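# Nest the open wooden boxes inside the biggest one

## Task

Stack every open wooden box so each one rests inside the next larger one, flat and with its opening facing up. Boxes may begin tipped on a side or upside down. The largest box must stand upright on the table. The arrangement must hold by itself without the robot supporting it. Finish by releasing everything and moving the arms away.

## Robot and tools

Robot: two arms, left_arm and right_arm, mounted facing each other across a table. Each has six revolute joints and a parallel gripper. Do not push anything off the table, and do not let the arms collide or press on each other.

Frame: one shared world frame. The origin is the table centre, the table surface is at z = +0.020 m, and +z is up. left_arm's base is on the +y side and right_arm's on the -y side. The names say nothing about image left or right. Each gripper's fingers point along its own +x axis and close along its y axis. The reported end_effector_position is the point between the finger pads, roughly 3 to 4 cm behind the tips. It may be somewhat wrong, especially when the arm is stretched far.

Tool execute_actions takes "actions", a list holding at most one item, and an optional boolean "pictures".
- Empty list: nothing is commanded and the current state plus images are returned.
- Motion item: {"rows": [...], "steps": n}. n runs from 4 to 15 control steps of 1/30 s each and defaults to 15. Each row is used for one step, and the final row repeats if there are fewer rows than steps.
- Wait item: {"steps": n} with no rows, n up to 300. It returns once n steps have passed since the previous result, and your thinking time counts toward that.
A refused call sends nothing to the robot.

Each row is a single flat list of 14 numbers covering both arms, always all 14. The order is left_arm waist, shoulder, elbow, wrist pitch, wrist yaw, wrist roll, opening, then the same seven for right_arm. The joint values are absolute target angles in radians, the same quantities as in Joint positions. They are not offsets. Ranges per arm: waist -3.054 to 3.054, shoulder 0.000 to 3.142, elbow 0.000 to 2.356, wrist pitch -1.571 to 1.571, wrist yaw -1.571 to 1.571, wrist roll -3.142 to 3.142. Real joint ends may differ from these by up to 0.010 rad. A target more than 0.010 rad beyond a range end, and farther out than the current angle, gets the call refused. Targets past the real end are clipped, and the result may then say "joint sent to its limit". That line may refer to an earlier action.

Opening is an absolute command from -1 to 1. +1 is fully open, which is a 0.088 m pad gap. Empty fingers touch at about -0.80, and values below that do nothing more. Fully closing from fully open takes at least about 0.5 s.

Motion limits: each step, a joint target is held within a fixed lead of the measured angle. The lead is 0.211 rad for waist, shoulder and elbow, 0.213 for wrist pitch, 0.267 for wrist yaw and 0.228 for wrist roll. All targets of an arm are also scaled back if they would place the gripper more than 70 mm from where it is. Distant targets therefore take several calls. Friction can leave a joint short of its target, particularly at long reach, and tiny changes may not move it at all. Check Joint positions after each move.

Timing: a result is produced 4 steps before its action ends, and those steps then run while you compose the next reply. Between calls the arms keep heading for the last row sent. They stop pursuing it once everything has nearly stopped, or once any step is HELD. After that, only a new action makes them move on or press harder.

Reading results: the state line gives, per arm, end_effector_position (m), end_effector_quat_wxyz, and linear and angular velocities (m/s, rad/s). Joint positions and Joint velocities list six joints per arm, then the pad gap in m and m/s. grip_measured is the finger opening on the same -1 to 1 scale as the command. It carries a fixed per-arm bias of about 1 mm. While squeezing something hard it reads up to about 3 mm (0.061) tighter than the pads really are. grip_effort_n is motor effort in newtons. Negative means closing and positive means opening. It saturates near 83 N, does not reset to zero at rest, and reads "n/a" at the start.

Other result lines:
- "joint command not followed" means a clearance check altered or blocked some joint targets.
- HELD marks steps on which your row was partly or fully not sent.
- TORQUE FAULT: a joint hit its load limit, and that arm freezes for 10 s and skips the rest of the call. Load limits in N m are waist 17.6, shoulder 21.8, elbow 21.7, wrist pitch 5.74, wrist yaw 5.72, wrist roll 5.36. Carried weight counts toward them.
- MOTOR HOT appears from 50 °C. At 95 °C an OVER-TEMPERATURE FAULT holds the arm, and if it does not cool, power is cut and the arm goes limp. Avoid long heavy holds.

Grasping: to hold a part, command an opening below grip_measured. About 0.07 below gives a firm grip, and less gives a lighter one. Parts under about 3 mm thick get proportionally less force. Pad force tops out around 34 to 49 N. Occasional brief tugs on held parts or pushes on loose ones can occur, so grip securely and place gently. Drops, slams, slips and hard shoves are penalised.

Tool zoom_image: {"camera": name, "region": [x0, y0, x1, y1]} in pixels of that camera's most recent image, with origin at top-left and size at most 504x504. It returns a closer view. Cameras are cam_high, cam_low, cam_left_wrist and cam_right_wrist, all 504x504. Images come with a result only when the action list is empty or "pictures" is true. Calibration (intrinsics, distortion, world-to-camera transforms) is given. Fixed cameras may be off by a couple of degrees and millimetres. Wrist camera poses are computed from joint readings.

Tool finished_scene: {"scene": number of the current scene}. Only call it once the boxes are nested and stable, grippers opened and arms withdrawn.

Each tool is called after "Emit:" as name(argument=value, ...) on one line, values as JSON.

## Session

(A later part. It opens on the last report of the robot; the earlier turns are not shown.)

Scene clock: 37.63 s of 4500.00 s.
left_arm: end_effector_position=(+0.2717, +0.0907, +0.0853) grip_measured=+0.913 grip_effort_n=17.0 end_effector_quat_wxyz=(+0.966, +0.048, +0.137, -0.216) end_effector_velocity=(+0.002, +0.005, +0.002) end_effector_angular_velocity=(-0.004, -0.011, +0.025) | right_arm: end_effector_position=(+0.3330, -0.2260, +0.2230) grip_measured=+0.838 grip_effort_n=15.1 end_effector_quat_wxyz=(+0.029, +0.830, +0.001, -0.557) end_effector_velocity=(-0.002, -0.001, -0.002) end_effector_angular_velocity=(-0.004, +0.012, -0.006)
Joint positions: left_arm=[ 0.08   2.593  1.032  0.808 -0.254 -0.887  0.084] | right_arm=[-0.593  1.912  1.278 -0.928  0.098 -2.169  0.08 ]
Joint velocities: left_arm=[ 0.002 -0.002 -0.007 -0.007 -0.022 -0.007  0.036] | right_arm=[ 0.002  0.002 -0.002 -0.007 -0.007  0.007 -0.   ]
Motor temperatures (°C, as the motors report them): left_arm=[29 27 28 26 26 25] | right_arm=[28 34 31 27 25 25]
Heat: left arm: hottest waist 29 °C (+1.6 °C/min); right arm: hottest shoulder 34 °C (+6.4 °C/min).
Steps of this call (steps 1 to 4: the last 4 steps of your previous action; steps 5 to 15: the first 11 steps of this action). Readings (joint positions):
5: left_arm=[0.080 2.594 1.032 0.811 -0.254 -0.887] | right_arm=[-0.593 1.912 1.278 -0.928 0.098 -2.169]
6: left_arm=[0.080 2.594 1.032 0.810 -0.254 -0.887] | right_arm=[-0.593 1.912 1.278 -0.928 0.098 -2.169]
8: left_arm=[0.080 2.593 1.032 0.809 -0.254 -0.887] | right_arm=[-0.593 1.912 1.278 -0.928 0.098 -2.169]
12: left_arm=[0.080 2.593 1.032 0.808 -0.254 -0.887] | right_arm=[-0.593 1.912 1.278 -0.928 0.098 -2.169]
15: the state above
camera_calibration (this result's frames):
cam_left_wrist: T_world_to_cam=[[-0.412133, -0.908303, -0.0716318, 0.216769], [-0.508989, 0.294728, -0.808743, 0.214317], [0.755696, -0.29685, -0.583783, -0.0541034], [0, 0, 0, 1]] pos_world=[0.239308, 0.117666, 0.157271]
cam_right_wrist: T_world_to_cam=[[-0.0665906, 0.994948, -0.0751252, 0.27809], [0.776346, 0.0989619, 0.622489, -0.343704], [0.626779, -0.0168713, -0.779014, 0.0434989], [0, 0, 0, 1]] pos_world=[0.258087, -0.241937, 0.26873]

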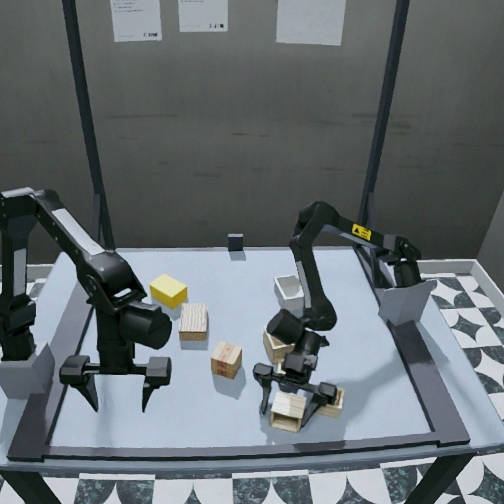

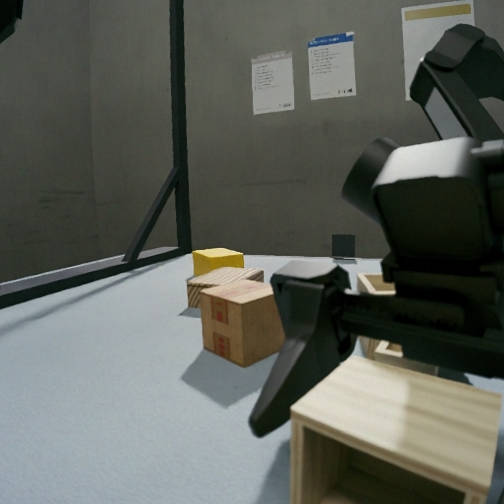

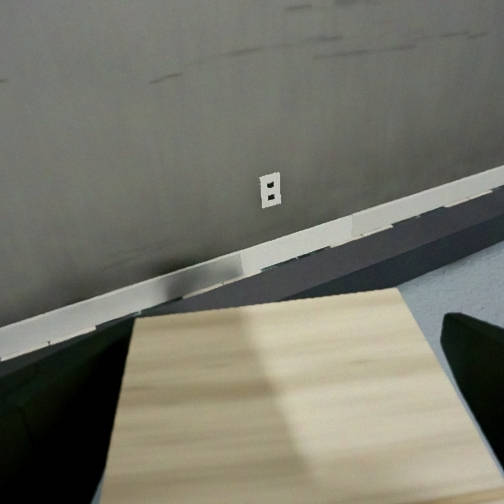

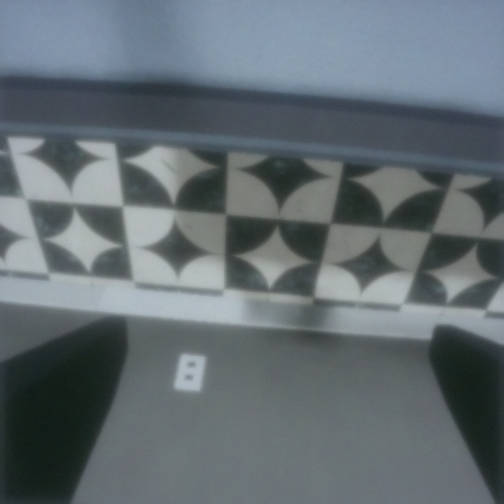

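Emit:
execute_actions(actions=[{"rows":[[0.08,2.5,1.03,0.8,-0.25,-0.89,1,-0.593,1.912,1.278,-0.928,0.098,-2.169,0.84],[0.08,2.5,1.03,0.8,-0.25,-0.89,1,-0.593,1.912,1.278,-0.928,0.098,-2.169,0.84],[0.08,2.5,1.03,0.8,-0.25,-0.89,1,-0.593,1.912,1.278,-0.928,0.098,-2.169,0.84],[0.08,2.5,1.03,0.8,-0.25,-0.89,1,-0.593,1.912,1.278,-0.928,0.098,-2.169,0.84],[0.08,2.5,1.03,0.8,-0.25,-0.89,1,-0.593,1.912,1.278,-0.928,0.098,-2.169,0.84],[0.08,2.3,1.0,0.6,-0.2,-0.95,1,-0.593,1.912,1.278,-0.928,0.098,-2.169,0.84]],"steps":15}])

Emit:
execute_actions(actions=[{"rows":[[0.2,2.1,1.0,-0.2,0.2,-1.3,1,-0.593,1.912,1.278,-0.928,0.098,-2.169,0.84]],"steps":15}])

Emit:
execute_actions(actions=[{"steps":20}], pictures=true)

Scene clock: 38.33 s of 4500.00 s.
left_arm: end_effector_position=(+0.2299, +0.0544, +0.1355) grip_measured=+1.000 grip_effort_n=15.6 end_effector_quat_wxyz=(+0.959, +0.017, +0.147, -0.241) end_effector_velocity=(-0.154, -0.172, +0.217) end_effector_angular_velocity=(-0.416, -0.047, -0.352) | right_arm: end_effector_position=(+0.3330, -0.2260, +0.2230) grip_measured=+0.838 grip_effort_n=15.1 end_effector_quat_wxyz=(+0.029, +0.830, +0.001, -0.557) end_effector_velocity=(-0.000, +0.001, +0.002) end_effector_angular_velocity=(+0.017, -0.000, -0.005)
Joint positions: left_arm=[ 0.079  2.364  1.007  0.651 -0.215 -0.934  0.088] | right_arm=[-0.593  1.912  1.278 -0.928  0.098 -2.169  0.08 ]
Joint velocities: left_arm=[-0.007 -0.725  0.017 -0.242  0.081 -0.125  0.   ] | right_arm=[-0.002 -0.007 -0.002  0.007 -0.007  0.007 -0.   ]
Motor temperatures (°C, as the motors report them): left_arm=[29 27 28 26 26 25] | right_arm=[28 34 31 27 25 25]
Heat: left arm: hottest waist 29 °C (+1.6 °C/min); right arm: hottest shoulder 34 °C (+6.3 °C/min).
Steps of this call (steps 1 to 4: the last 4 steps of your previous action; steps 5 to 10: the robot went on to your last target; steps 11 to 21: the first 11 steps of this action). Readings (joint positions):
11: left_arm=[0.080 2.587 1.032 0.806 -0.254 -0.887] | right_arm=[-0.593 1.912 1.278 -0.928 0.098 -2.169]
12: left_arm=[0.080 2.577 1.030 0.796 -0.253 -0.887] | right_arm=[-0.593 1.912 1.278 -0.928 0.098 -2.169]
14: left_arm=[0.079 2.558 1.027 0.796 -0.253 -0.887] | right_arm=[-0.593 1.912 1.278 -0.928 0.098 -2.169]
18: left_arm=[0.079 2.452 1.012 0.693 -0.228 -0.917] | right_arm=[-0.593 1.912 1.278 -0.928 0.098 -2.169]
21: the state above

Scene clock: 38.83 s of 4500.00 s.
left_arm: end_effector_position=(+0.1864, +0.0808, +0.1576) grip_measured=+1.000 grip_effort_n=15.1 end_effector_quat_wxyz=(+0.907, -0.125, +0.374, -0.149) end_effector_velocity=(-0.041, +0.242, -0.183) end_effector_angular_velocity=(+0.700, +0.891, +0.932) | right_arm: end_effector_position=(+0.3330, -0.2260, +0.2230) grip_measured=+0.838 grip_effort_n=15.1 end_effector_quat_wxyz=(+0.029, +0.830, +0.001, -0.557) end_effector_velocity=(-0.003, -0.004, -0.001) end_effector_angular_velocity=(-0.011, +0.018, -0.013)
Joint positions: left_arm=[ 0.196  2.11   1.006  0.134  0.168 -1.27   0.088] | right_arm=[-0.593  1.912  1.278 -0.928  0.098 -2.169  0.08 ]
Joint velocities: left_arm=[-0.012  0.002 -0.007 -1.385  0.227 -0.227  0.   ] | right_arm=[-0.002 -0.002 -0.002 -0.022 -0.007  0.007 -0.   ]
Motor temperatures (°C, as the motors report them): left_arm=[29 27 28 26 26 25] | right_arm=[28 34 31 27 25 25]
Heat: left arm: hottest waist 29 °C (+1.5 °C/min); right arm: hottest shoulder 34 °C (+6.2 °C/min).
Steps of this call (steps 1 to 4: the last 4 steps of your previous action; steps 5 to 15: the first 11 steps of this action). Readings (joint positions):
5: left_arm=[0.083 2.298 1.009 0.595 -0.179 -0.967] | right_arm=[-0.593 1.912 1.278 -0.928 0.098 -2.169]
6: left_arm=[0.097 2.272 1.005 0.531 -0.107 -1.021] | right_arm=[-0.593 1.912 1.278 -0.928 0.098 -2.169]
8: left_arm=[0.138 2.214 0.995 0.441 0.001 -1.119] | right_arm=[-0.593 1.912 1.278 -0.928 0.098 -2.169]
12: left_arm=[0.192 2.124 1.005 0.272 0.128 -1.237] | right_arm=[-0.593 1.912 1.278 -0.928 0.098 -2.169]
15: the state above

Scene clock: 39.50 s of 4500.00 s.
left_arm: end_effector_position=(+0.1708, +0.1436, +0.1237) grip_measured=+1.000 grip_effort_n=15.1 end_effector_quat_wxyz=(+0.888, -0.096, +0.449, +0.000) end_effector_velocity=(-0.000, +0.006, -0.000) end_effector_angular_velocity=(+0.026, -0.010, +0.014) | right_arm: end_effector_position=(+0.3330, -0.2260, +0.2230) grip_measured=+0.838 grip_effort_n=15.1 end_effector_quat_wxyz=(+0.029, +0.830, +0.001, -0.557) end_effector_velocity=(-0.003, +0.001, +0.000) end_effector_angular_velocity=(+0.007, +0.020, +0.008)
Joint positions: left_arm=[ 0.196  2.11   1.002 -0.197  0.196 -1.297  0.088] | right_arm=[-0.593  1.912  1.278 -0.928  0.098 -2.169  0.08 ]
Joint velocities: left_arm=[-0.002 -0.002 -0.002 -0.022 -0.022  0.007  0.   ] | right_arm=[-0.002 -0.002  0.002 -0.007 -0.022 -0.007 -0.   ]
Motor temperatures (°C, as the motors report them): left_arm=[30 28 28 26 26 25] | right_arm=[28 34 31 27 25 25]
Heat: left arm: hottest waist 30 °C (+3.0 °C/min); right arm: hottest shoulder 34 °C (+6.1 °C/min).
Kept back: nothing.
Steps of this call (steps 1 to 4: the last 4 steps of your previous action; steps 5 to 20: the robot went on to your last target). Readings (joint positions):
1: left_arm=[0.196 2.110 1.006 0.086 0.175 -1.277] | right_arm=[-0.593 1.912 1.278 -0.928 0.098 -2.169]
2: left_arm=[0.196 2.110 1.004 0.039 0.180 -1.282] | right_arm=[-0.593 1.912 1.278 -0.928 0.098 -2.169]
4: left_arm=[0.196 2.110 1.003 -0.050 0.187 -1.288] | right_arm=[-0.593 1.912 1.278 -0.928 0.098 -2.169]
8: left_arm=[0.196 2.110 1.002 -0.150 0.193 -1.294] | right_arm=[-0.593 1.912 1.278 -0.928 0.098 -2.169]
20: the state above
camera_calibration (this result's frames):
cam_left_wrist: T_world_to_cam=[[0.0791444, -0.98834, 0.13008, 0.128565], [-0.951221, -0.113908, -0.286713, 0.248065], [0.298187, -0.101043, -0.949144, 0.155446], [0, 0, 0, 1]] pos_world=[0.179437, 0.171029, 0.20194]
cam_right_wrist: T_world_to_cam=[[-0.0665906, 0.994948, -0.0751252, 0.27809], [0.776346, 0.0989619, 0.622489, -0.343704], [0.626779, -0.0168713, -0.779014, 0.0434989], [0, 0, 0, 1]] pos_world=[0.258087, -0.241937, 0.26873]

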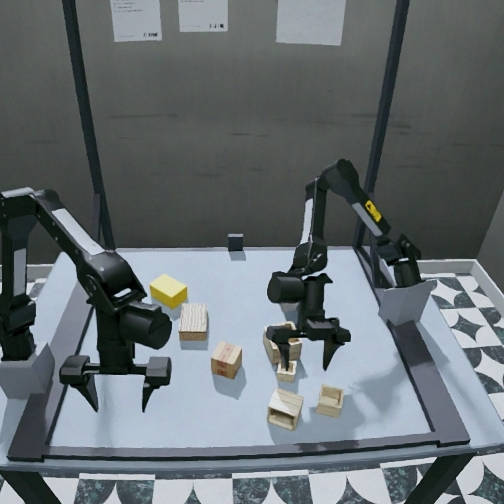

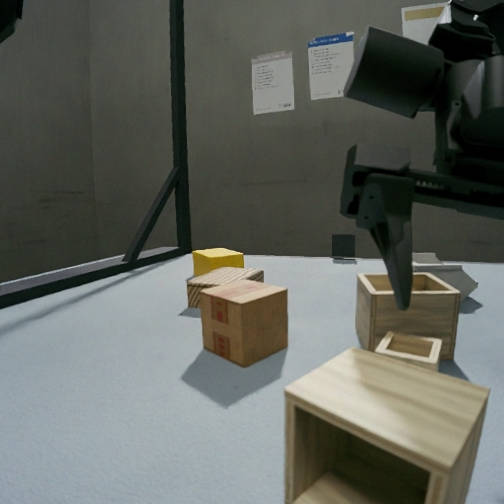

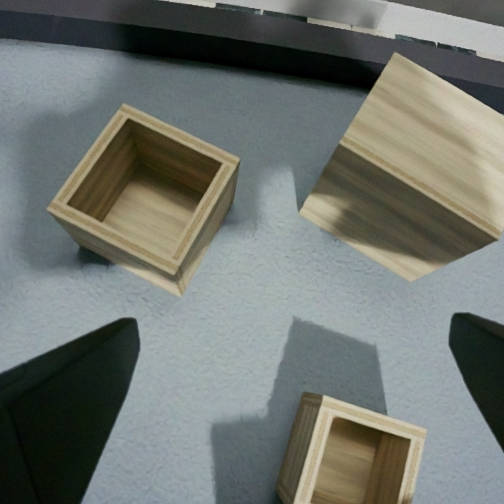

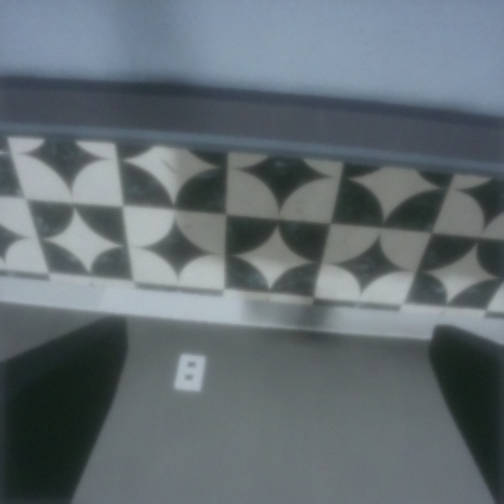

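Emit:
execute_actions(actions=[{"rows":[[0.33,2.4,1.5,-0.6,0.4,-0.8,1,-0.593,1.912,1.278,-0.928,0.098,-2.169,0.84]],"steps":15}])

Emit:
execute_actions(actions=[{"rows":[[0.435,2.78,2.07,-0.93,0.571,-0.4,1,-0.593,1.912,1.278,-0.928,0.098,-2.169,0.84]],"steps":15}])

Emit:
execute_actions(actions=[{"steps":40}], pictures=true)

Scene clock: 40.67 s of 4500.00 s.
left_arm: end_effector_position=(+0.2178, +0.1258, +0.1330) grip_measured=+1.000 grip_effort_n=15.1 end_effector_quat_wxyz=(+0.837, +0.030, +0.546, -0.034) end_effector_velocity=(+0.017, -0.234, +0.146) end_effector_angular_velocity=(-0.166, -0.163, -0.794) | right_arm: end_effector_position=(+0.3330, -0.2260, +0.2230) grip_measured=+0.838 grip_effort_n=15.1 end_effector_quat_wxyz=(+0.029, +0.830, +0.001, -0.557) end_effector_velocity=(+0.001, -0.005, +0.002) end_effector_angular_velocity=(-0.013, +0.003, -0.019)
Joint positions: left_arm=[ 0.327  2.381  1.418 -0.558  0.384 -0.862  0.088] | right_arm=[-0.593  1.912  1.278 -0.928  0.098 -2.169  0.08 ]
Joint velocities: left_arm=[-0.012  0.002  0.74  -0.227  0.154  0.462  0.   ] | right_arm=[-0.007 -0.002  0.002 -0.022  0.007  0.007  0.   ]
Motor temperatures (°C, as the motors report them): left_arm=[30 28 28 26 26 25] | right_arm=[28 34 31 27 25 25]
Heat: left arm: hottest waist 30 °C (+3.0 °C/min); right arm: hottest shoulder 34 °C (+5.9 °C/min).
Steps of this call (steps 1 to 15: the robot went on to your last target; steps 16 to 24: nothing new was sent; steps 25 to 35: the first 11 steps of this action). Readings (joint positions):
25: left_arm=[0.201 2.124 1.019 -0.227 0.219 -1.273] | right_arm=[-0.593 1.912 1.278 -0.928 0.098 -2.169]
26: left_arm=[0.217 2.157 1.063 -0.283 0.272 -1.222] | right_arm=[-0.593 1.912 1.278 -0.928 0.098 -2.169]
28: left_arm=[0.262 2.243 1.162 -0.360 0.322 -1.124] | right_arm=[-0.593 1.912 1.278 -0.928 0.098 -2.169]
32: left_arm=[0.321 2.359 1.322 -0.522 0.366 -0.937] | right_arm=[-0.593 1.912 1.278 -0.928 0.098 -2.169]
35: the state above

Scene clock: 41.17 s of 4500.00 s.
left_arm: end_effector_position=(+0.2810, +0.1139, +0.1379) grip_measured=+1.000 grip_effort_n=14.2 end_effector_quat_wxyz=(+0.769, +0.109, +0.618, -0.123) end_effector_velocity=(+0.104, -0.148, +0.042) end_effector_angular_velocity=(-0.099, -0.247, -0.557) | right_arm: end_effector_position=(+0.3330, -0.2260, +0.2230) grip_measured=+0.838 grip_effort_n=16.0 end_effector_quat_wxyz=(+0.029, +0.830, +0.001, -0.557) end_effector_velocity=(+0.000, -0.001, +0.003) end_effector_angular_velocity=(+0.011, +0.005, -0.012)
Joint positions: left_arm=[ 0.446  2.74   1.937 -0.902  0.555 -0.441  0.088] | right_arm=[-0.593  1.912  1.278 -0.928  0.098 -2.169  0.08 ]
Joint velocities: left_arm=[-0.042  0.418  0.94  -0.139  0.007  0.3    0.   ] | right_arm=[-0.007 -0.007  0.002 -0.007 -0.007  0.007 -0.   ]
Motor temperatures (°C, as the motors report them): left_arm=[30 28 28 26 26 25] | right_arm=[28 34 31 27 25 25]
Heat: left arm: hottest waist 30 °C (+2.9 °C/min); right arm: hottest shoulder 34 °C (+5.8 °C/min).
Steps of this call (steps 1 to 4: the last 4 steps of your previous action; steps 5 to 15: the first 11 steps of this action). Readings (joint positions):
5: left_arm=[0.329 2.397 1.501 -0.613 0.411 -0.794] | right_arm=[-0.593 1.912 1.278 -0.928 0.098 -2.169]
6: left_arm=[0.340 2.431 1.548 -0.670 0.459 -0.742] | right_arm=[-0.593 1.912 1.278 -0.928 0.098 -2.169]
8: left_arm=[0.371 2.514 1.646 -0.745 0.504 -0.644] | right_arm=[-0.593 1.912 1.278 -0.928 0.098 -2.169]
12: left_arm=[0.434 2.673 1.817 -0.876 0.559 -0.487] | right_arm=[-0.593 1.912 1.278 -0.928 0.098 -2.169]
15: the state above

Scene clock: 42.50 s of 4500.00 s.
left_arm: end_effector_position=(+0.2848, +0.0850, +0.1506) grip_measured=+1.000 grip_effort_n=14.7 end_effector_quat_wxyz=(+0.774, +0.131, +0.597, -0.165) end_effector_velocity=(-0.001, +0.001, -0.001) end_effector_angular_velocity=(+0.012, -0.001, -0.003) | right_arm: end_effector_position=(+0.3330, -0.2260, +0.2230) grip_measured=+0.838 grip_effort_n=15.1 end_effector_quat_wxyz=(+0.029, +0.830, +0.001, -0.557) end_effector_velocity=(-0.003, -0.001, -0.003) end_effector_angular_velocity=(-0.007, +0.026, +0.019)
Joint positions: left_arm=[ 0.43   2.768  2.062 -0.929  0.567 -0.403  0.088] | right_arm=[-0.593  1.912  1.278 -0.928  0.098 -2.169  0.08 ]
Joint velocities: left_arm=[-0.002 -0.002 -0.002 -0.007 -0.007  0.007  0.   ] | right_arm=[-0.002  0.002 -0.002 -0.007 -0.022 -0.022 -0.   ]
Motor temperatures (°C, as the motors report them): left_arm=[30 28 29 26 26 25] | right_arm=[28 34 31 27 25 25]
Heat: left arm: hottest waist 30 °C (+2.8 °C/min); right arm: hottest shoulder 34 °C (+5.6 °C/min).
Kept back: nothing.
Steps of this call (steps 1 to 4: the last 4 steps of your previous action; steps 5 to 30: the robot went on to your last target; steps 31 to 40: nothing new was sent). Readings (joint positions):
1: left_arm=[0.444 2.751 1.966 -0.908 0.557 -0.432] | right_arm=[-0.593 1.912 1.278 -0.928 0.098 -2.169]
2: left_arm=[0.441 2.756 1.988 -0.912 0.560 -0.425] | right_arm=[-0.593 1.912 1.278 -0.928 0.098 -2.169]
4: left_arm=[0.435 2.758 2.022 -0.918 0.564 -0.415] | right_arm=[-0.593 1.912 1.278 -0.928 0.098 -2.169]
8: left_arm=[0.430 2.758 2.055 -0.924 0.567 -0.407] | right_arm=[-0.593 1.912 1.278 -0.928 0.098 -2.169]
40: the state above
All arms were judged still, so your last target was given up. Only a new action makes them travel on or press farther. Fingers that are still opening or closing keep moving.
camera_calibration (this result's frames):
cam_left_wrist: T_world_to_cam=[[-0.431388, -0.901227, -0.0411605, 0.221902], [-0.90055, 0.427437, 0.0794233, 0.241946], [-0.0539849, 0.0713294, -0.995991, 0.233745], [0, 0, 0, 1]] pos_world=[0.326229, 0.0798949, 0.222725]
cam_right_wrist: T_world_to_cam=[[-0.0665906, 0.994948, -0.0751252, 0.27809], [0.776346, 0.0989619, 0.622489, -0.343704], [0.626779, -0.0168713, -0.779014, 0.0434989], [0, 0, 0, 1]] pos_world=[0.258087, -0.241937, 0.26873]

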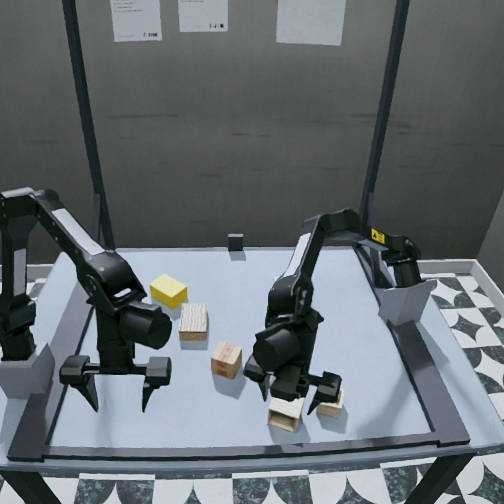

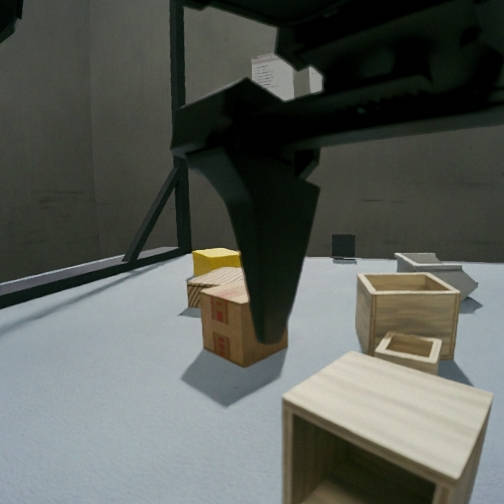

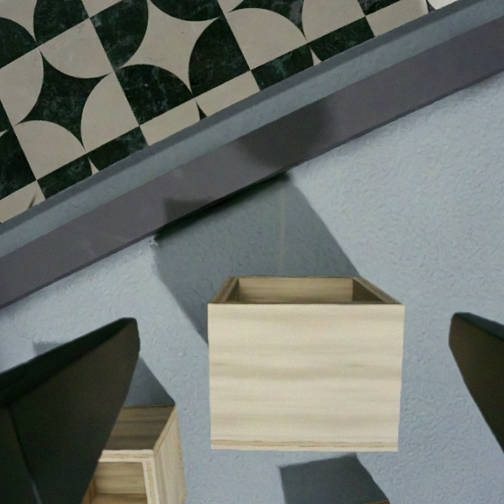

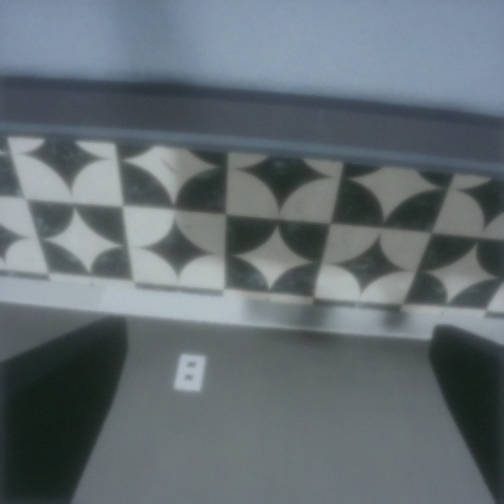

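Emit:
execute_actions(actions=[{"rows":[[0.4,2.775,1.99,-0.83,0.572,-0.44,0.85,-0.593,1.912,1.278,-0.928,0.098,-2.169,0.84],[0.4,2.775,1.99,-0.83,0.572,-0.44,0.85,-0.593,1.912,1.278,-0.928,0.098,-2.169,0.84],[0.4,2.775,1.99,-0.83,0.572,-0.44,0.85,-0.593,1.912,1.278,-0.928,0.098,-2.169,0.84],[0.4,2.775,1.99,-0.83,0.572,-0.44,0.85,-0.593,1.912,1.278,-0.928,0.098,-2.169,0.84],[0.4,2.775,1.99,-0.83,0.572,-0.44,0.85,-0.593,1.912,1.278,-0.928,0.098,-2.169,0.84],[0.4,2.775,1.99,-0.83,0.572,-0.44,0.85,-0.593,1.912,1.278,-0.928,0.098,-2.169,0.84],[0.4,2.775,1.99,-0.83,0.572,-0.44,0.85,-0.593,1.912,1.278,-0.928,0.098,-2.169,0.84],[0.365,2.78,1.91,-0.73,0.573,-0.48,0.85,-0.593,1.912,1.278,-0.928,0.098,-2.169,0.84]],"steps":15}])

Emit:
execute_actions(actions=[{"steps":12}], pictures=true)

Scene clock: 43.37 s of 4500.00 s.
left_arm: end_effector_position=(+0.2835, +0.0828, +0.1164) grip_measured=+0.862 grip_effort_n=-18.8 end_effector_quat_wxyz=(+0.777, +0.132, +0.591, -0.171) end_effector_velocity=(-0.045, +0.017, -0.121) end_effector_angular_velocity=(+0.117, +0.087, +0.031) | right_arm: end_effector_position=(+0.3330, -0.2260, +0.2230) grip_measured=+0.838 grip_effort_n=15.1 end_effector_quat_wxyz=(+0.029, +0.830, +0.001, -0.557) end_effector_velocity=(-0.001, -0.002, -0.000) end_effector_angular_velocity=(-0.004, +0.010, +0.004)
Joint positions: left_arm=[ 0.382  2.769  1.955 -0.774  0.569 -0.459  0.081] | right_arm=[-0.593  1.912  1.278 -0.928  0.098 -2.169  0.08 ]
Joint velocities: left_arm=[-0.188 -0.002 -0.315  0.256 -0.007 -0.139 -0.004] | right_arm=[-0.002 -0.002 -0.002 -0.007 -0.007 -0.007 -0.   ]
Motor temperatures (°C, as the motors report them): left_arm=[30 28 29 26 26 25] | right_arm=[28 34 31 27 25 25]
Heat: left arm: hottest waist 30 °C (+2.8 °C/min); right arm: hottest shoulder 34 °C (+5.5 °C/min).
Steps of this call (steps 1 to 15: nothing new was sent; steps 16 to 26: the first 11 steps of this action). Readings (joint positions):
16: left_arm=[0.430 2.768 2.056 -0.920 0.567 -0.405] | right_arm=[-0.593 1.912 1.278 -0.928 0.098 -2.169]
17: left_arm=[0.428 2.768 2.045 -0.897 0.567 -0.411] | right_arm=[-0.593 1.912 1.278 -0.928 0.098 -2.169]
19: left_arm=[0.419 2.768 2.028 -0.868 0.568 -0.421] | right_arm=[-0.593 1.912 1.278 -0.928 0.098 -2.169]
23: left_arm=[0.400 2.769 1.995 -0.834 0.568 -0.437] | right_arm=[-0.593 1.912 1.278 -0.928 0.098 -2.169]
26: the state above

Scene clock: 43.77 s of 4500.00 s.
left_arm: end_effector_position=(+0.2801, +0.0853, +0.1008) grip_measured=+0.853 grip_effort_n=-18.4 end_effector_quat_wxyz=(+0.774, +0.134, +0.596, -0.167) end_effector_velocity=(-0.003, +0.009, -0.006) end_effector_angular_velocity=(+0.021, +0.014, +0.027) | right_arm: end_effector_position=(+0.3330, -0.2260, +0.2230) grip_measured=+0.838 grip_effort_n=14.7 end_effector_quat_wxyz=(+0.029, +0.830, +0.001, -0.557) end_effector_velocity=(-0.003, -0.000, +0.000) end_effector_angular_velocity=(+0.012, +0.020, -0.006)
Joint positions: left_arm=[ 0.361  2.774  1.917 -0.734  0.569 -0.476  0.081] | right_arm=[-0.593  1.912  1.278 -0.928  0.098 -2.169  0.08 ]
Joint velocities: left_arm=[-0.002 -0.002 -0.027 -0.007 -0.007 -0.007 -0.   ] | right_arm=[-0.002 -0.007 -0.002 -0.007 -0.022  0.007 -0.   ]
Motor temperatures (°C, as the motors report them): left_arm=[31 28 29 26 26 25] | right_arm=[28 34 31 27 25 25]
Heat: left arm: hottest waist 31 °C (+4.1 °C/min); right arm: hottest shoulder 34 °C (+5.5 °C/min).
Kept back: nothing.
Steps of this call (steps 1 to 4: the last 4 steps of your previous action; steps 5 to 12: the robot went on to your last target). Readings (joint positions):
1: left_arm=[0.376 2.769 1.944 -0.766 0.569 -0.463] | right_arm=[-0.593 1.912 1.278 -0.928 0.098 -2.169]
2: left_arm=[0.371 2.770 1.935 -0.760 0.569 -0.467] | right_arm=[-0.593 1.912 1.278 -0.928 0.098 -2.169]
4: left_arm=[0.363 2.773 1.924 -0.749 0.569 -0.471] | right_arm=[-0.593 1.912 1.278 -0.928 0.098 -2.169]
8: left_arm=[0.361 2.774 1.919 -0.736 0.569 -0.475] | right_arm=[-0.593 1.912 1.278 -0.928 0.098 -2.169]
12: the state above
camera_calibration (this result's frames):
cam_left_wrist: T_world_to_cam=[[-0.439245, -0.89728, -0.044186, 0.220259], [-0.896895, 0.435179, 0.078728, 0.23991], [-0.0514123, 0.0742111, -0.995916, 0.18294], [0, 0, 0, 1]] pos_world=[0.321327, 0.0796539, 0.173037]
cam_right_wrist: T_world_to_cam=[[-0.0665906, 0.994948, -0.0751252, 0.27809], [0.776346, 0.0989619, 0.622489, -0.343704], [0.626779, -0.0168713, -0.779014, 0.0434989], [0, 0, 0, 1]] pos_world=[0.258087, -0.241937, 0.26873]

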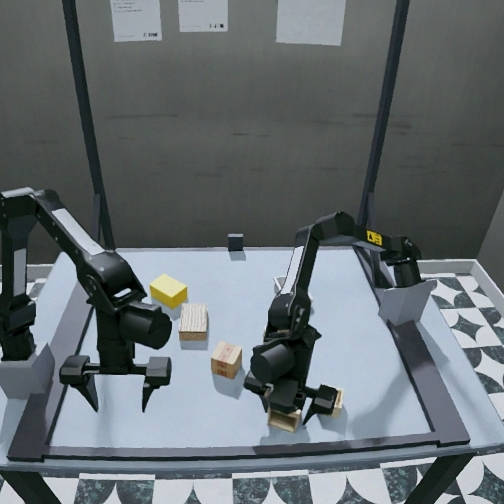

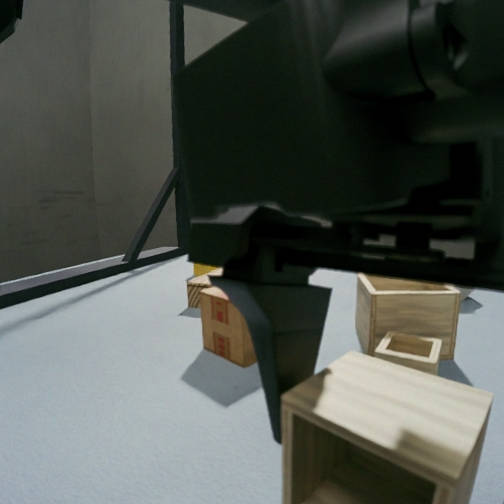

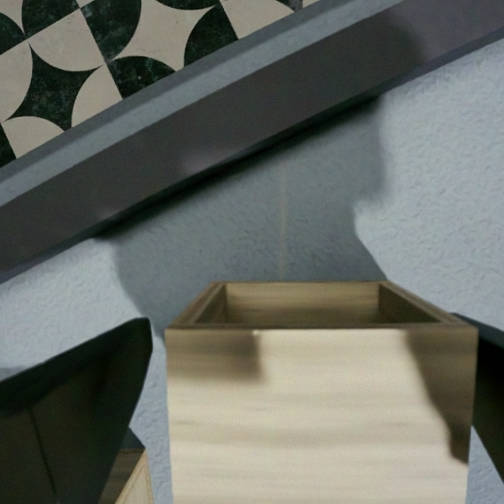

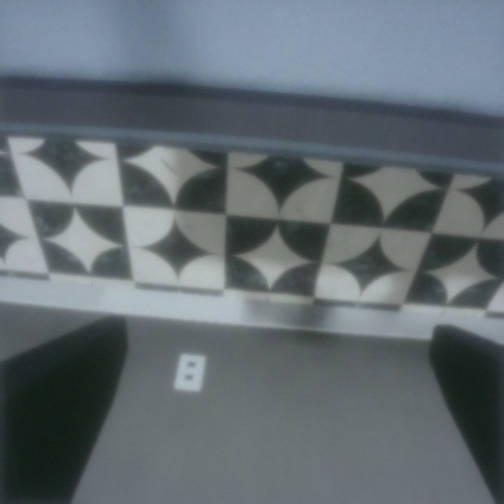

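Straddling fine. Continue down.

Emit:
execute_actions(actions=[{"rows":[[0.35,2.78,1.88,-0.685,0.574,-0.495,0.85,-0.593,1.912,1.278,-0.928,0.098,-2.169,0.84],[0.35,2.78,1.88,-0.685,0.574,-0.495,0.85,-0.593,1.912,1.278,-0.928,0.098,-2.169,0.84],[0.35,2.78,1.88,-0.685,0.574,-0.495,0.85,-0.593,1.912,1.278,-0.928,0.098,-2.169,0.84],[0.35,2.78,1.88,-0.685,0.574,-0.495,0.85,-0.593,1.912,1.278,-0.928,0.098,-2.169,0.84],[0.335,2.785,1.845,-0.64,0.574,-0.51,0.85,-0.593,1.912,1.278,-0.928,0.098,-2.169,0.84]],"steps":15}])

Emit:
execute_actions(actions=[{"rows":[[0.335,2.785,1.845,-0.64,0.574,-0.51,0.85,-0.593,1.912,1.278,-0.928,0.098,-2.169,0.84],[0.335,2.785,1.845,-0.64,0.574,-0.51,0.85,-0.593,1.912,1.278,-0.928,0.098,-2.169,0.84],[0.335,2.785,1.845,-0.64,0.574,-0.51,0.85,-0.593,1.912,1.278,-0.928,0.098,-2.169,0.84],[0.335,2.785,1.845,-0.64,0.574,-0.51,0.65,-0.593,1.912,1.278,-0.928,0.098,-2.169,0.84],[0.335,2.785,1.845,-0.64,0.574,-0.51,0.65,-0.593,1.912,1.278,-0.928,0.098,-2.169,0.84],[0.335,2.785,1.845,-0.64,0.574,-0.51,0.65,-0.593,1.912,1.278,-0.928,0.098,-2.169,0.84],[0.335,2.785,1.845,-0.64,0.574,-0.51,0.65,-0.593,1.912,1.278,-0.928,0.098,-2.169,0.84],[0.335,2.785,1.845,-0.64,0.574,-0.51,0.65,-0.593,1.912,1.278,-0.928,0.098,-2.169,0.84],[0.335,2.785,1.845,-0.64,0.574,-0.51,0.44,-0.593,1.912,1.278,-0.928,0.098,-2.169,0.84]],"steps":15}])

Emit:
execute_actions(actions=[{"steps":8}], pictures=true)

Scene clock: 44.57 s of 4500.00 s.
left_arm: end_effector_position=(+0.2770, +0.0875, +0.0820) grip_measured=+0.853 grip_effort_n=-18.8 end_effector_quat_wxyz=(+0.774, +0.135, +0.595, -0.169) end_effector_velocity=(-0.015, -0.004, -0.031) end_effector_angular_velocity=(+0.024, +0.005, -0.009) | right_arm: end_effector_position=(+0.3330, -0.2260, +0.2230) grip_measured=+0.838 grip_effort_n=15.6 end_effector_quat_wxyz=(+0.029, +0.830, +0.001, -0.557) end_effector_velocity=(-0.001, -0.002, -0.000) end_effector_angular_velocity=(+0.001, +0.010, -0.010)
Joint positions: left_arm=[ 0.335  2.774  1.856 -0.653  0.571 -0.504  0.081] | right_arm=[-0.593  1.912  1.278 -0.928  0.098 -2.169  0.08 ]
Joint velocities: left_arm=[-0.066 -0.002 -0.066  0.081 -0.007 -0.051 -0.   ] | right_arm=[-0.002 -0.002 -0.002 -0.007 -0.007  0.007  0.   ]
Motor temperatures (°C, as the motors report them): left_arm=[31 29 29 26 26 25] | right_arm=[28 34 31 27 25 25]
Heat: left arm: hottest waist 31 °C (+4.0 °C/min); right arm: hottest shoulder 34 °C (+5.4 °C/min).
Steps of this call (steps 1 to 13: the robot went on to your last target; steps 14 to 24: the first 11 steps of this action). Readings (joint positions):
14: left_arm=[0.361 2.774 1.912 -0.726 0.570 -0.479] | right_arm=[-0.593 1.912 1.278 -0.928 0.098 -2.169]
15: left_arm=[0.360 2.774 1.907 -0.715 0.570 -0.482] | right_arm=[-0.593 1.912 1.278 -0.928 0.098 -2.169]
17: left_arm=[0.358 2.774 1.899 -0.703 0.570 -0.486] | right_arm=[-0.593 1.912 1.278 -0.928 0.098 -2.169]
21: left_arm=[0.345 2.774 1.868 -0.665 0.570 -0.499] | right_arm=[-0.593 1.912 1.278 -0.928 0.098 -2.169]
24: the state above

Scene clock: 45.07 s of 4500.00 s.
left_arm: end_effector_position=(+0.2768, +0.0869, +0.0804) grip_measured=+0.577 grip_effort_n=-18.4 end_effector_quat_wxyz=(+0.775, +0.136, +0.594, -0.171) end_effector_velocity=(-0.003, -0.002, +0.000) end_effector_angular_velocity=(-0.006, +0.010, +0.019) | right_arm: end_effector_position=(+0.3330, -0.2260, +0.2230) grip_measured=+0.838 grip_effort_n=15.6 end_effector_quat_wxyz=(+0.029, +0.830, +0.001, -0.557) end_effector_velocity=(-0.002, -0.003, +0.002) end_effector_angular_velocity=(-0.012, -0.000, -0.009)
Joint positions: left_arm=[ 0.332  2.774  1.851 -0.642  0.571 -0.507  0.067] | right_arm=[-0.593  1.912  1.278 -0.928  0.098 -2.169  0.08 ]
Joint velocities: left_arm=[-0.002 -0.002  0.002 -0.007  0.007 -0.022 -0.053] | right_arm=[ 0.002 -0.007  0.002 -0.022  0.007  0.007 -0.   ]
Motor temperatures (°C, as the motors report them): left_arm=[31 29 29 26 26 25] | right_arm=[28 34 31 27 25 25]
Heat: left arm: hottest waist 31 °C (+4.0 °C/min); right arm: hottest shoulder 34 °C (+5.3 °C/min).
Steps of this call (steps 1 to 4: the last 4 steps of your previous action; steps 5 to 15: the first 11 steps of this action). Readings (joint positions):
5: left_arm=[0.332 2.774 1.853 -0.644 0.571 -0.506] | right_arm=[-0.593 1.912 1.278 -0.928 0.098 -2.169]
6: left_arm=[0.332 2.774 1.852 -0.644 0.571 -0.506] | right_arm=[-0.593 1.912 1.278 -0.928 0.098 -2.169]
8: left_arm=[0.332 2.774 1.852 -0.643 0.571 -0.506] | right_arm=[-0.593 1.912 1.278 -0.928 0.098 -2.169]
12: left_arm=[0.332 2.774 1.851 -0.642 0.571 -0.506] | right_arm=[-0.593 1.912 1.278 -0.928 0.098 -2.169]
15: the state above

Scene clock: 45.33 s of 4500.00 s.
left_arm: end_effector_position=(+0.2769, +0.0870, +0.0805) grip_measured=+0.492 grip_effort_n=-83.5 end_effector_quat_wxyz=(+0.775, +0.135, +0.594, -0.171) end_effector_velocity=(-0.002, -0.000, +0.001) end_effector_angular_velocity=(+0.009, -0.005, -0.006) | right_arm: end_effector_position=(+0.3330, -0.2260, +0.2230) grip_measured=+0.838 grip_effort_n=15.1 end_effector_quat_wxyz=(+0.029, +0.830, +0.001, -0.557) end_effector_velocity=(-0.003, -0.001, +0.001) end_effector_angular_velocity=(-0.002, +0.008, +0.010)
Joint positions: left_arm=[ 0.332  2.774  1.851 -0.642  0.571 -0.507  0.063] | right_arm=[-0.593  1.912  1.278 -0.928  0.098 -2.169  0.08 ]
Joint velocities: left_arm=[-0.002 -0.007 -0.002 -0.007 -0.007  0.007 -0.   ] | right_arm=[ 0.002 -0.007 -0.002 -0.007 -0.007 -0.007  0.   ]
Motor temperatures (°C, as the motors report them): left_arm=[31 29 29 26 26 25] | right_arm=[28 34 31 27 25 25]
Heat: left arm: hottest waist 31 °C (+4.0 °C/min); right arm: hottest shoulder 34 °C (+5.3 °C/min).
Kept back: nothing.
Steps of this call (steps 1 to 4: the last 4 steps of your previous action; steps 5 to 8: the robot went on to your last target). Readings (joint positions):
1: left_arm=[0.332 2.774 1.851 -0.642 0.571 -0.507] | right_arm=[-0.593 1.912 1.278 -0.928 0.098 -2.169]
2: left_arm=[0.332 2.774 1.851 -0.642 0.571 -0.507] | right_arm=[-0.593 1.912 1.278 -0.928 0.098 -2.169]
4: left_arm=[0.332 2.774 1.851 -0.642 0.571 -0.507] | right_arm=[-0.593 1.912 1.278 -0.928 0.098 -2.169]
8: the state above
camera_calibration (this result's frames):
cam_left_wrist: T_world_to_cam=[[-0.445487, -0.894282, -0.0424458, 0.220848], [-0.893989, 0.441787, 0.0748842, 0.236911], [-0.0482155, 0.0713061, -0.996288, 0.161773], [0, 0, 0, 1]] pos_world=[0.317981, 0.0813005, 0.152805]
cam_right_wrist: T_world_to_cam=[[-0.0665906, 0.994948, -0.0751252, 0.27809], [0.776346, 0.0989619, 0.622489, -0.343704], [0.626779, -0.0168713, -0.779014, 0.0434989], [0, 0, 0, 1]] pos_world=[0.258087, -0.241937, 0.26873]

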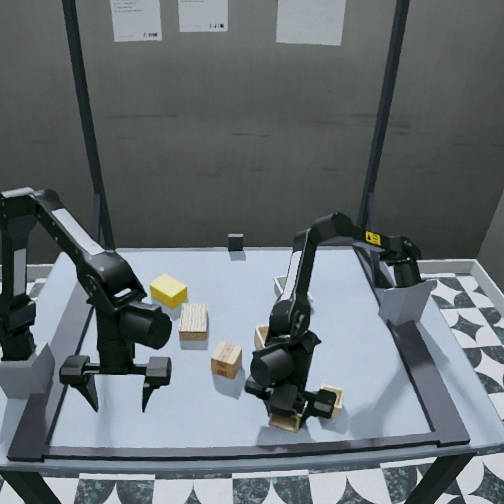

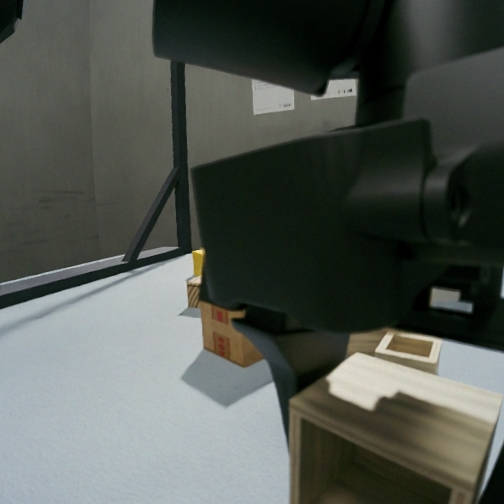

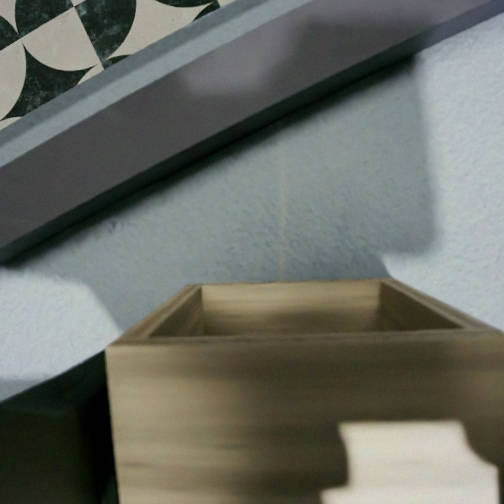

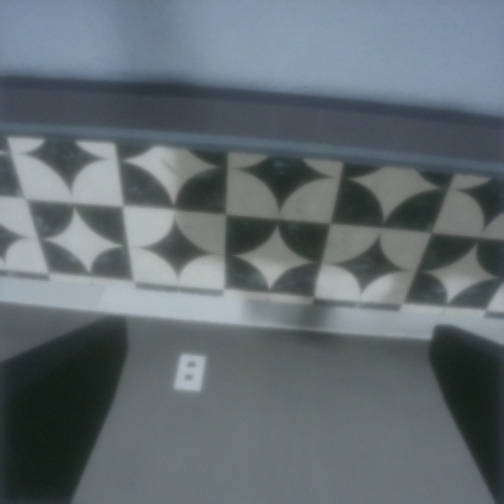

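Emit:
execute_actions(actions=[{"rows":[[0.35,2.78,1.88,-0.685,0.574,-0.495,0.44,-0.593,1.912,1.278,-0.928,0.098,-2.169,0.84],[0.35,2.78,1.88,-0.685,0.574,-0.495,0.44,-0.593,1.912,1.278,-0.928,0.098,-2.169,0.84],[0.35,2.78,1.88,-0.685,0.574,-0.495,0.44,-0.593,1.912,1.278,-0.928,0.098,-2.169,0.84],[0.38,2.775,1.95,-0.78,0.572,-0.46,0.44,-0.593,1.912,1.278,-0.928,0.098,-2.169,0.84],[0.38,2.775,1.95,-0.78,0.572,-0.46,0.44,-0.593,1.912,1.278,-0.928,0.098,-2.169,0.84],[0.38,2.775,1.95,-0.78,0.572,-0.46,0.44,-0.593,1.912,1.278,-0.928,0.098,-2.169,0.84],[0.38,2.775,1.95,-0.78,0.572,-0.46,0.44,-0.593,1.912,1.278,-0.928,0.098,-2.169,0.84],[0.435,2.76,2.07,-0.93,0.571,-0.4,0.44,-0.593,1.912,1.278,-0.928,0.098,-2.169,0.84]],"steps":15}])

Emit:
execute_actions(actions=[{"rows":[[0.4,2.55,1.7,-0.6,0.4,-0.55,0.44,-0.593,1.912,1.278,-0.928,0.098,-2.169,0.84]],"steps":15}])

Emit:
execute_actions(actions=[{"rows":[[0.25,2.35,1.3,0.2,0.05,-0.75,0.44,-0.593,1.912,1.278,-0.928,0.098,-2.169,0.84]],"steps":15}])

Emit:
execute_actions(actions=[{"rows":[[0.08,2.36,1.03,0.8,-0.25,-0.89,0.44,-0.593,1.912,1.278,-0.928,0.098,-2.169,0.84]],"steps":15}])

Emit:
execute_actions(actions=[{"steps":15}], pictures=true)

Scene clock: 47.63 s of 4500.00 s.
left_arm: end_effector_position=(+0.2807, +0.0855, +0.1249) grip_measured=+0.492 grip_effort_n=-83.5 end_effector_quat_wxyz=(+0.770, +0.135, +0.602, -0.163) end_effector_velocity=(+0.086, -0.022, +0.241) end_effector_angular_velocity=(-0.251, -0.191, -0.004) | right_arm: end_effector_position=(+0.3330, -0.2260, +0.2230) grip_measured=+0.838 grip_effort_n=15.1 end_effector_quat_wxyz=(+0.029, +0.830, +0.001, -0.557) end_effector_velocity=(+0.001, -0.007, -0.001) end_effector_angular_velocity=(-0.035, -0.004, -0.006)
Joint positions: left_arm=[ 0.394  2.775  2.002 -0.857  0.571 -0.431  0.063] | right_arm=[-0.593  1.912  1.278 -0.928  0.098 -2.169  0.08 ]
Joint velocities: left_arm=[ 0.379 -0.017  0.574 -0.462 -0.007  0.212  0.   ] | right_arm=[-0.002  0.002 -0.002 -0.022  0.022 -0.007 -0.   ]
Motor temperatures (°C, as the motors report them): left_arm=[32 29 29 26 26 25] | right_arm=[28 34 31 27 25 25]
Heat: left arm: hottest waist 32 °C (+5.0 °C/min); right arm: hottest shoulder 34 °C (+5.0 °C/min).
Steps of this call (steps 1 to 15: the robot went on to your last target; steps 16 to 58: nothing new was sent; steps 59 to 69: the first 11 steps of this action). Readings (joint positions):
59: left_arm=[0.332 2.774 1.852 -0.644 0.571 -0.507] | right_arm=[-0.593 1.912 1.278 -0.928 0.098 -2.169]
60: left_arm=[0.333 2.774 1.855 -0.653 0.571 -0.507] | right_arm=[-0.593 1.912 1.278 -0.928 0.098 -2.169]
62: left_arm=[0.336 2.774 1.866 -0.679 0.571 -0.499] | right_arm=[-0.593 1.912 1.278 -0.928 0.098 -2.169]
66: left_arm=[0.360 2.776 1.926 -0.764 0.571 -0.467] | right_arm=[-0.593 1.912 1.278 -0.928 0.098 -2.169]
69: the state above

Scene clock: 48.13 s of 4500.00 s.
left_arm: end_effector_position=(+0.2764, +0.0899, +0.1562) grip_measured=+0.492 grip_effort_n=-83.5 end_effector_quat_wxyz=(+0.834, +0.128, +0.517, -0.143) end_effector_velocity=(+0.007, +0.074, -0.056) end_effector_angular_velocity=(+0.100, +0.012, +0.200) | right_arm: end_effector_position=(+0.3330, -0.2260, +0.2230) grip_measured=+0.838 grip_effort_n=15.1 end_effector_quat_wxyz=(+0.029, +0.830, +0.001, -0.557) end_effector_velocity=(-0.004, -0.002, -0.002) end_effector_angular_velocity=(-0.009, +0.030, +0.003)
Joint positions: left_arm=[ 0.393  2.571  1.736 -0.623  0.416 -0.539  0.063] | right_arm=[-0.593  1.912  1.278 -0.928  0.098 -2.169  0.08 ]
Joint velocities: left_arm=[-0.002 -0.002 -0.261  0.11  -0.11  -0.081 -0.   ] | right_arm=[-0.002  0.002  0.002 -0.022 -0.022 -0.007 -0.   ]
Motor temperatures (°C, as the motors report them): left_arm=[32 29 29 26 26 25] | right_arm=[28 34 31 27 25 25]
Heat: left arm: hottest waist 32 °C (+5.0 °C/min); right arm: hottest shoulder 34 °C (+5.0 °C/min).
Steps of this call (steps 1 to 4: the last 4 steps of your previous action; steps 5 to 15: the first 11 steps of this action). Readings (joint positions):
5: left_arm=[0.434 2.750 2.031 -0.877 0.556 -0.426] | right_arm=[-0.593 1.912 1.278 -0.928 0.098 -2.169]
6: left_arm=[0.432 2.718 1.981 -0.827 0.511 -0.455] | right_arm=[-0.593 1.912 1.278 -0.928 0.098 -2.169]
8: left_arm=[0.422 2.661 1.887 -0.746 0.466 -0.494] | right_arm=[-0.593 1.912 1.278 -0.928 0.098 -2.169]
12: left_arm=[0.398 2.582 1.772 -0.649 0.429 -0.529] | right_arm=[-0.593 1.912 1.278 -0.928 0.098 -2.169]
15: the state above

Scene clock: 48.63 s of 4500.00 s.
left_arm: end_effector_position=(+0.2538, +0.0767, +0.1468) grip_measured=+0.492 grip_effort_n=-83.5 end_effector_quat_wxyz=(+0.920, +0.130, +0.341, -0.140) end_effector_velocity=(+0.078, -0.033, +0.039) end_effector_angular_velocity=(-0.501, -0.557, -0.276) | right_arm: end_effector_position=(+0.3330, -0.2260, +0.2230) grip_measured=+0.838 grip_effort_n=15.1 end_effector_quat_wxyz=(+0.029, +0.830, +0.001, -0.557) end_effector_velocity=(-0.003, +0.001, +0.000) end_effector_angular_velocity=(+0.007, +0.020, +0.008)
Joint positions: left_arm=[ 0.237  2.368  1.343 -0.125  0.081 -0.735  0.063] | right_arm=[-0.593  1.912  1.278 -0.928  0.098 -2.169  0.08 ]
Joint velocities: left_arm=[ 0.042 -0.002 -0.432  1.179 -0.242 -0.11  -0.   ] | right_arm=[-0.002 -0.002  0.002 -0.007 -0.022 -0.007 -0.   ]
Motor temperatures (°C, as the motors report them): left_arm=[32 30 29 26 26 25] | right_arm=[28 34 32 27 25 25]
Heat: left arm: hottest waist 32 °C (+4.9 °C/min); right arm: hottest shoulder 34 °C (+4.9 °C/min).
Steps of this call (steps 1 to 4: the last 4 steps of your previous action; steps 5 to 15: the first 11 steps of this action). Readings (joint positions):
5: left_arm=[0.389 2.555 1.687 -0.578 0.379 -0.571] | right_arm=[-0.593 1.912 1.278 -0.928 0.098 -2.169]
6: left_arm=[0.374 2.524 1.639 -0.527 0.304 -0.615] | right_arm=[-0.593 1.912 1.278 -0.928 0.098 -2.169]
8: left_arm=[0.329 2.458 1.544 -0.446 0.204 -0.671] | right_arm=[-0.593 1.912 1.278 -0.928 0.098 -2.169]
12: left_arm=[0.247 2.373 1.399 -0.258 0.112 -0.721] | right_arm=[-0.593 1.912 1.278 -0.928 0.098 -2.169]
15: the state above

Scene clock: 49.13 s of 4500.00 s.
left_arm: end_effector_position=(+0.2321, +0.0578, +0.1276) grip_measured=+0.492 grip_effort_n=-83.5 end_effector_quat_wxyz=(+0.961, +0.062, +0.156, -0.219) end_effector_velocity=(-0.014, -0.193, +0.199) end_effector_angular_velocity=(-1.032, -0.590, -0.697) | right_arm: end_effector_position=(+0.3330, -0.2260, +0.2230) grip_measured=+0.838 grip_effort_n=15.6 end_effector_quat_wxyz=(+0.029, +0.830, +0.001, -0.557) end_effector_velocity=(-0.001, -0.006, -0.000) end_effector_angular_velocity=(-0.029, +0.006, +0.011)
Joint positions: left_arm=[ 0.07   2.367  1.042  0.547 -0.224 -0.879  0.063] | right_arm=[-0.593  1.912  1.278 -0.928  0.098 -2.169  0.08 ]
Joint velocities: left_arm=[ 0.061 -0.002 -0.056  1.385 -0.212 -0.081 -0.   ] | right_arm=[-0.002 -0.002 -0.002 -0.022  0.007 -0.022  0.   ]
Motor temperatures (°C, as the motors report them): left_arm=[32 30 29 26 26 25] | right_arm=[28 34 32 27 25 25]
Heat: left arm: hottest waist 32 °C (+4.9 °C/min); right arm: hottest shoulder 34 °C (+4.9 °C/min).
Steps of this call (steps 1 to 4: the last 4 steps of your previous action; steps 5 to 15: the first 11 steps of this action). Readings (joint positions):
5: left_arm=[0.242 2.368 1.294 0.105 0.034 -0.760] | right_arm=[-0.593 1.912 1.278 -0.928 0.098 -2.169]
6: left_arm=[0.225 2.359 1.260 0.162 -0.039 -0.792] | right_arm=[-0.593 1.912 1.278 -0.928 0.098 -2.169]
8: left_arm=[0.170 2.344 1.178 0.247 -0.125 -0.832] | right_arm=[-0.593 1.912 1.278 -0.928 0.098 -2.169]
12: left_arm=[0.077 2.363 1.066 0.411 -0.196 -0.869] | right_arm=[-0.593 1.912 1.278 -0.928 0.098 -2.169]
15: the state above

Scene clock: 49.63 s of 4500.00 s.
left_arm: end_effector_position=(+0.2231, +0.0241, +0.1633) grip_measured=+0.492 grip_effort_n=-83.5 end_effector_quat_wxyz=(+0.951, -0.001, +0.088, -0.295) end_effector_velocity=(-0.001, +0.001, +0.000) end_effector_angular_velocity=(+0.003, -0.009, +0.000) | right_arm: end_effector_position=(+0.3330, -0.2260, +0.2230) grip_measured=+0.838 grip_effort_n=15.6 end_effector_quat_wxyz=(+0.029, +0.830, +0.001, -0.557) end_effector_velocity=(+0.002, +0.001, +0.002) end_effector_angular_velocity=(+0.013, +0.000, +0.004)
Joint positions: left_arm=[ 0.078  2.366  1.035  0.792 -0.244 -0.887  0.063] | right_arm=[-0.593  1.912  1.278 -0.928  0.098 -2.169  0.08 ]
Joint velocities: left_arm=[-0.002 -0.002 -0.007  0.007 -0.007  0.007 -0.   ] | right_arm=[-0.007 -0.002  0.002  0.007 -0.007 -0.007 -0.   ]
Motor temperatures (°C, as the motors report them): left_arm=[32 30 29 26 26 25] | right_arm=[28 34 32 27 25 25]
Heat: left arm: hottest waist 32 °C (+4.8 °C/min); right arm: hottest shoulder 34 °C (+4.8 °C/min).
Kept back: nothing.
Steps of this call (steps 1 to 4: the last 4 steps of your previous action; steps 5 to 15: the robot went on to your last target). Readings (joint positions):
1: left_arm=[0.073 2.367 1.041 0.596 -0.229 -0.881] | right_arm=[-0.593 1.912 1.278 -0.928 0.098 -2.169]
2: left_arm=[0.075 2.367 1.041 0.643 -0.234 -0.882] | right_arm=[-0.593 1.912 1.278 -0.928 0.098 -2.169]
4: left_arm=[0.078 2.366 1.041 0.710 -0.239 -0.884] | right_arm=[-0.593 1.912 1.278 -0.928 0.098 -2.169]
8: left_arm=[0.078 2.366 1.037 0.766 -0.242 -0.886] | right_arm=[-0.593 1.912 1.278 -0.928 0.098 -2.169]
15: the state above
camera_calibration (this result's frames):
cam_left_wrist: T_world_to_cam=[[-0.542887, -0.839587, 0.0191759, 0.1545], [-0.414104, 0.24776, -0.875861, 0.263217], [0.730611, -0.483435, -0.482182, 0.00186446], [0, 0, 0, 1]] pos_world=[0.191513, 0.0654025, 0.228478]
cam_right_wrist: T_world_to_cam=[[-0.0665906, 0.994948, -0.0751252, 0.27809], [0.776346, 0.0989619, 0.622489, -0.343704], [0.626779, -0.0168713, -0.779014, 0.0434989], [0, 0, 0, 1]] pos_world=[0.258087, -0.241937, 0.26873]

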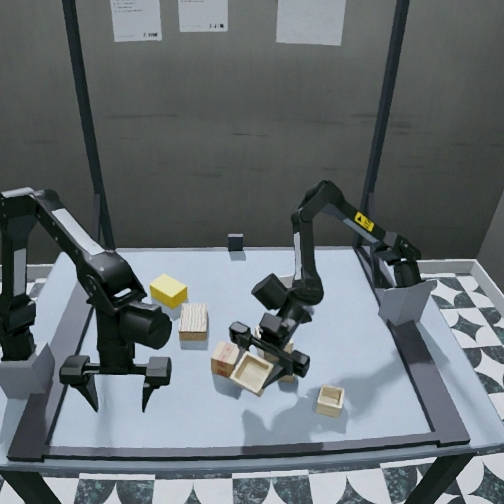

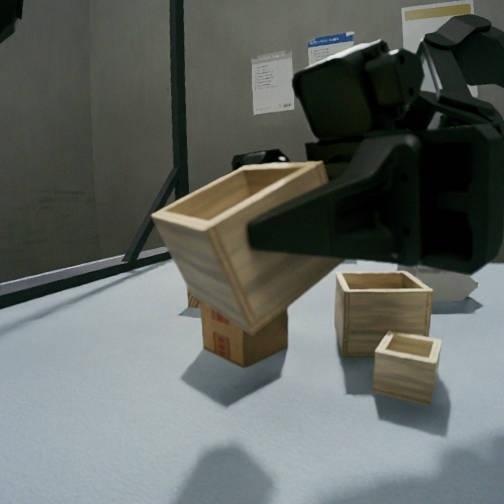

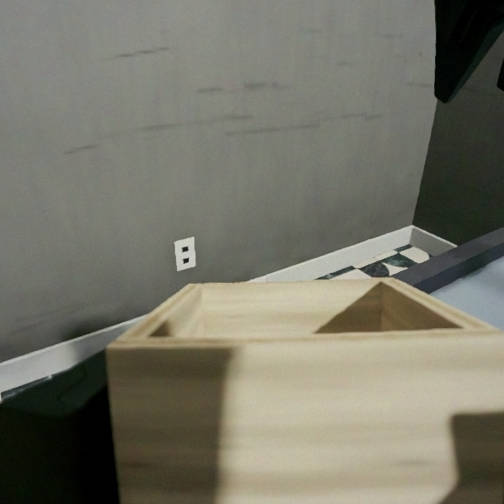

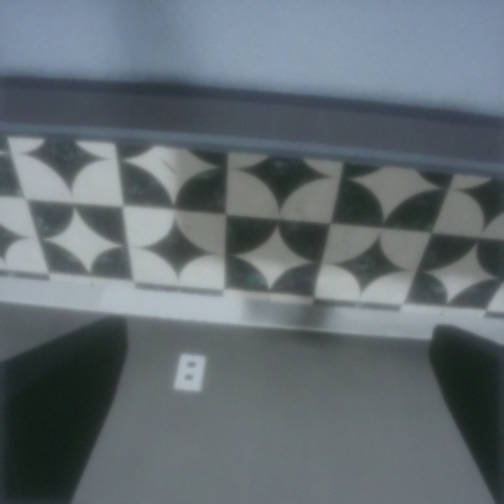

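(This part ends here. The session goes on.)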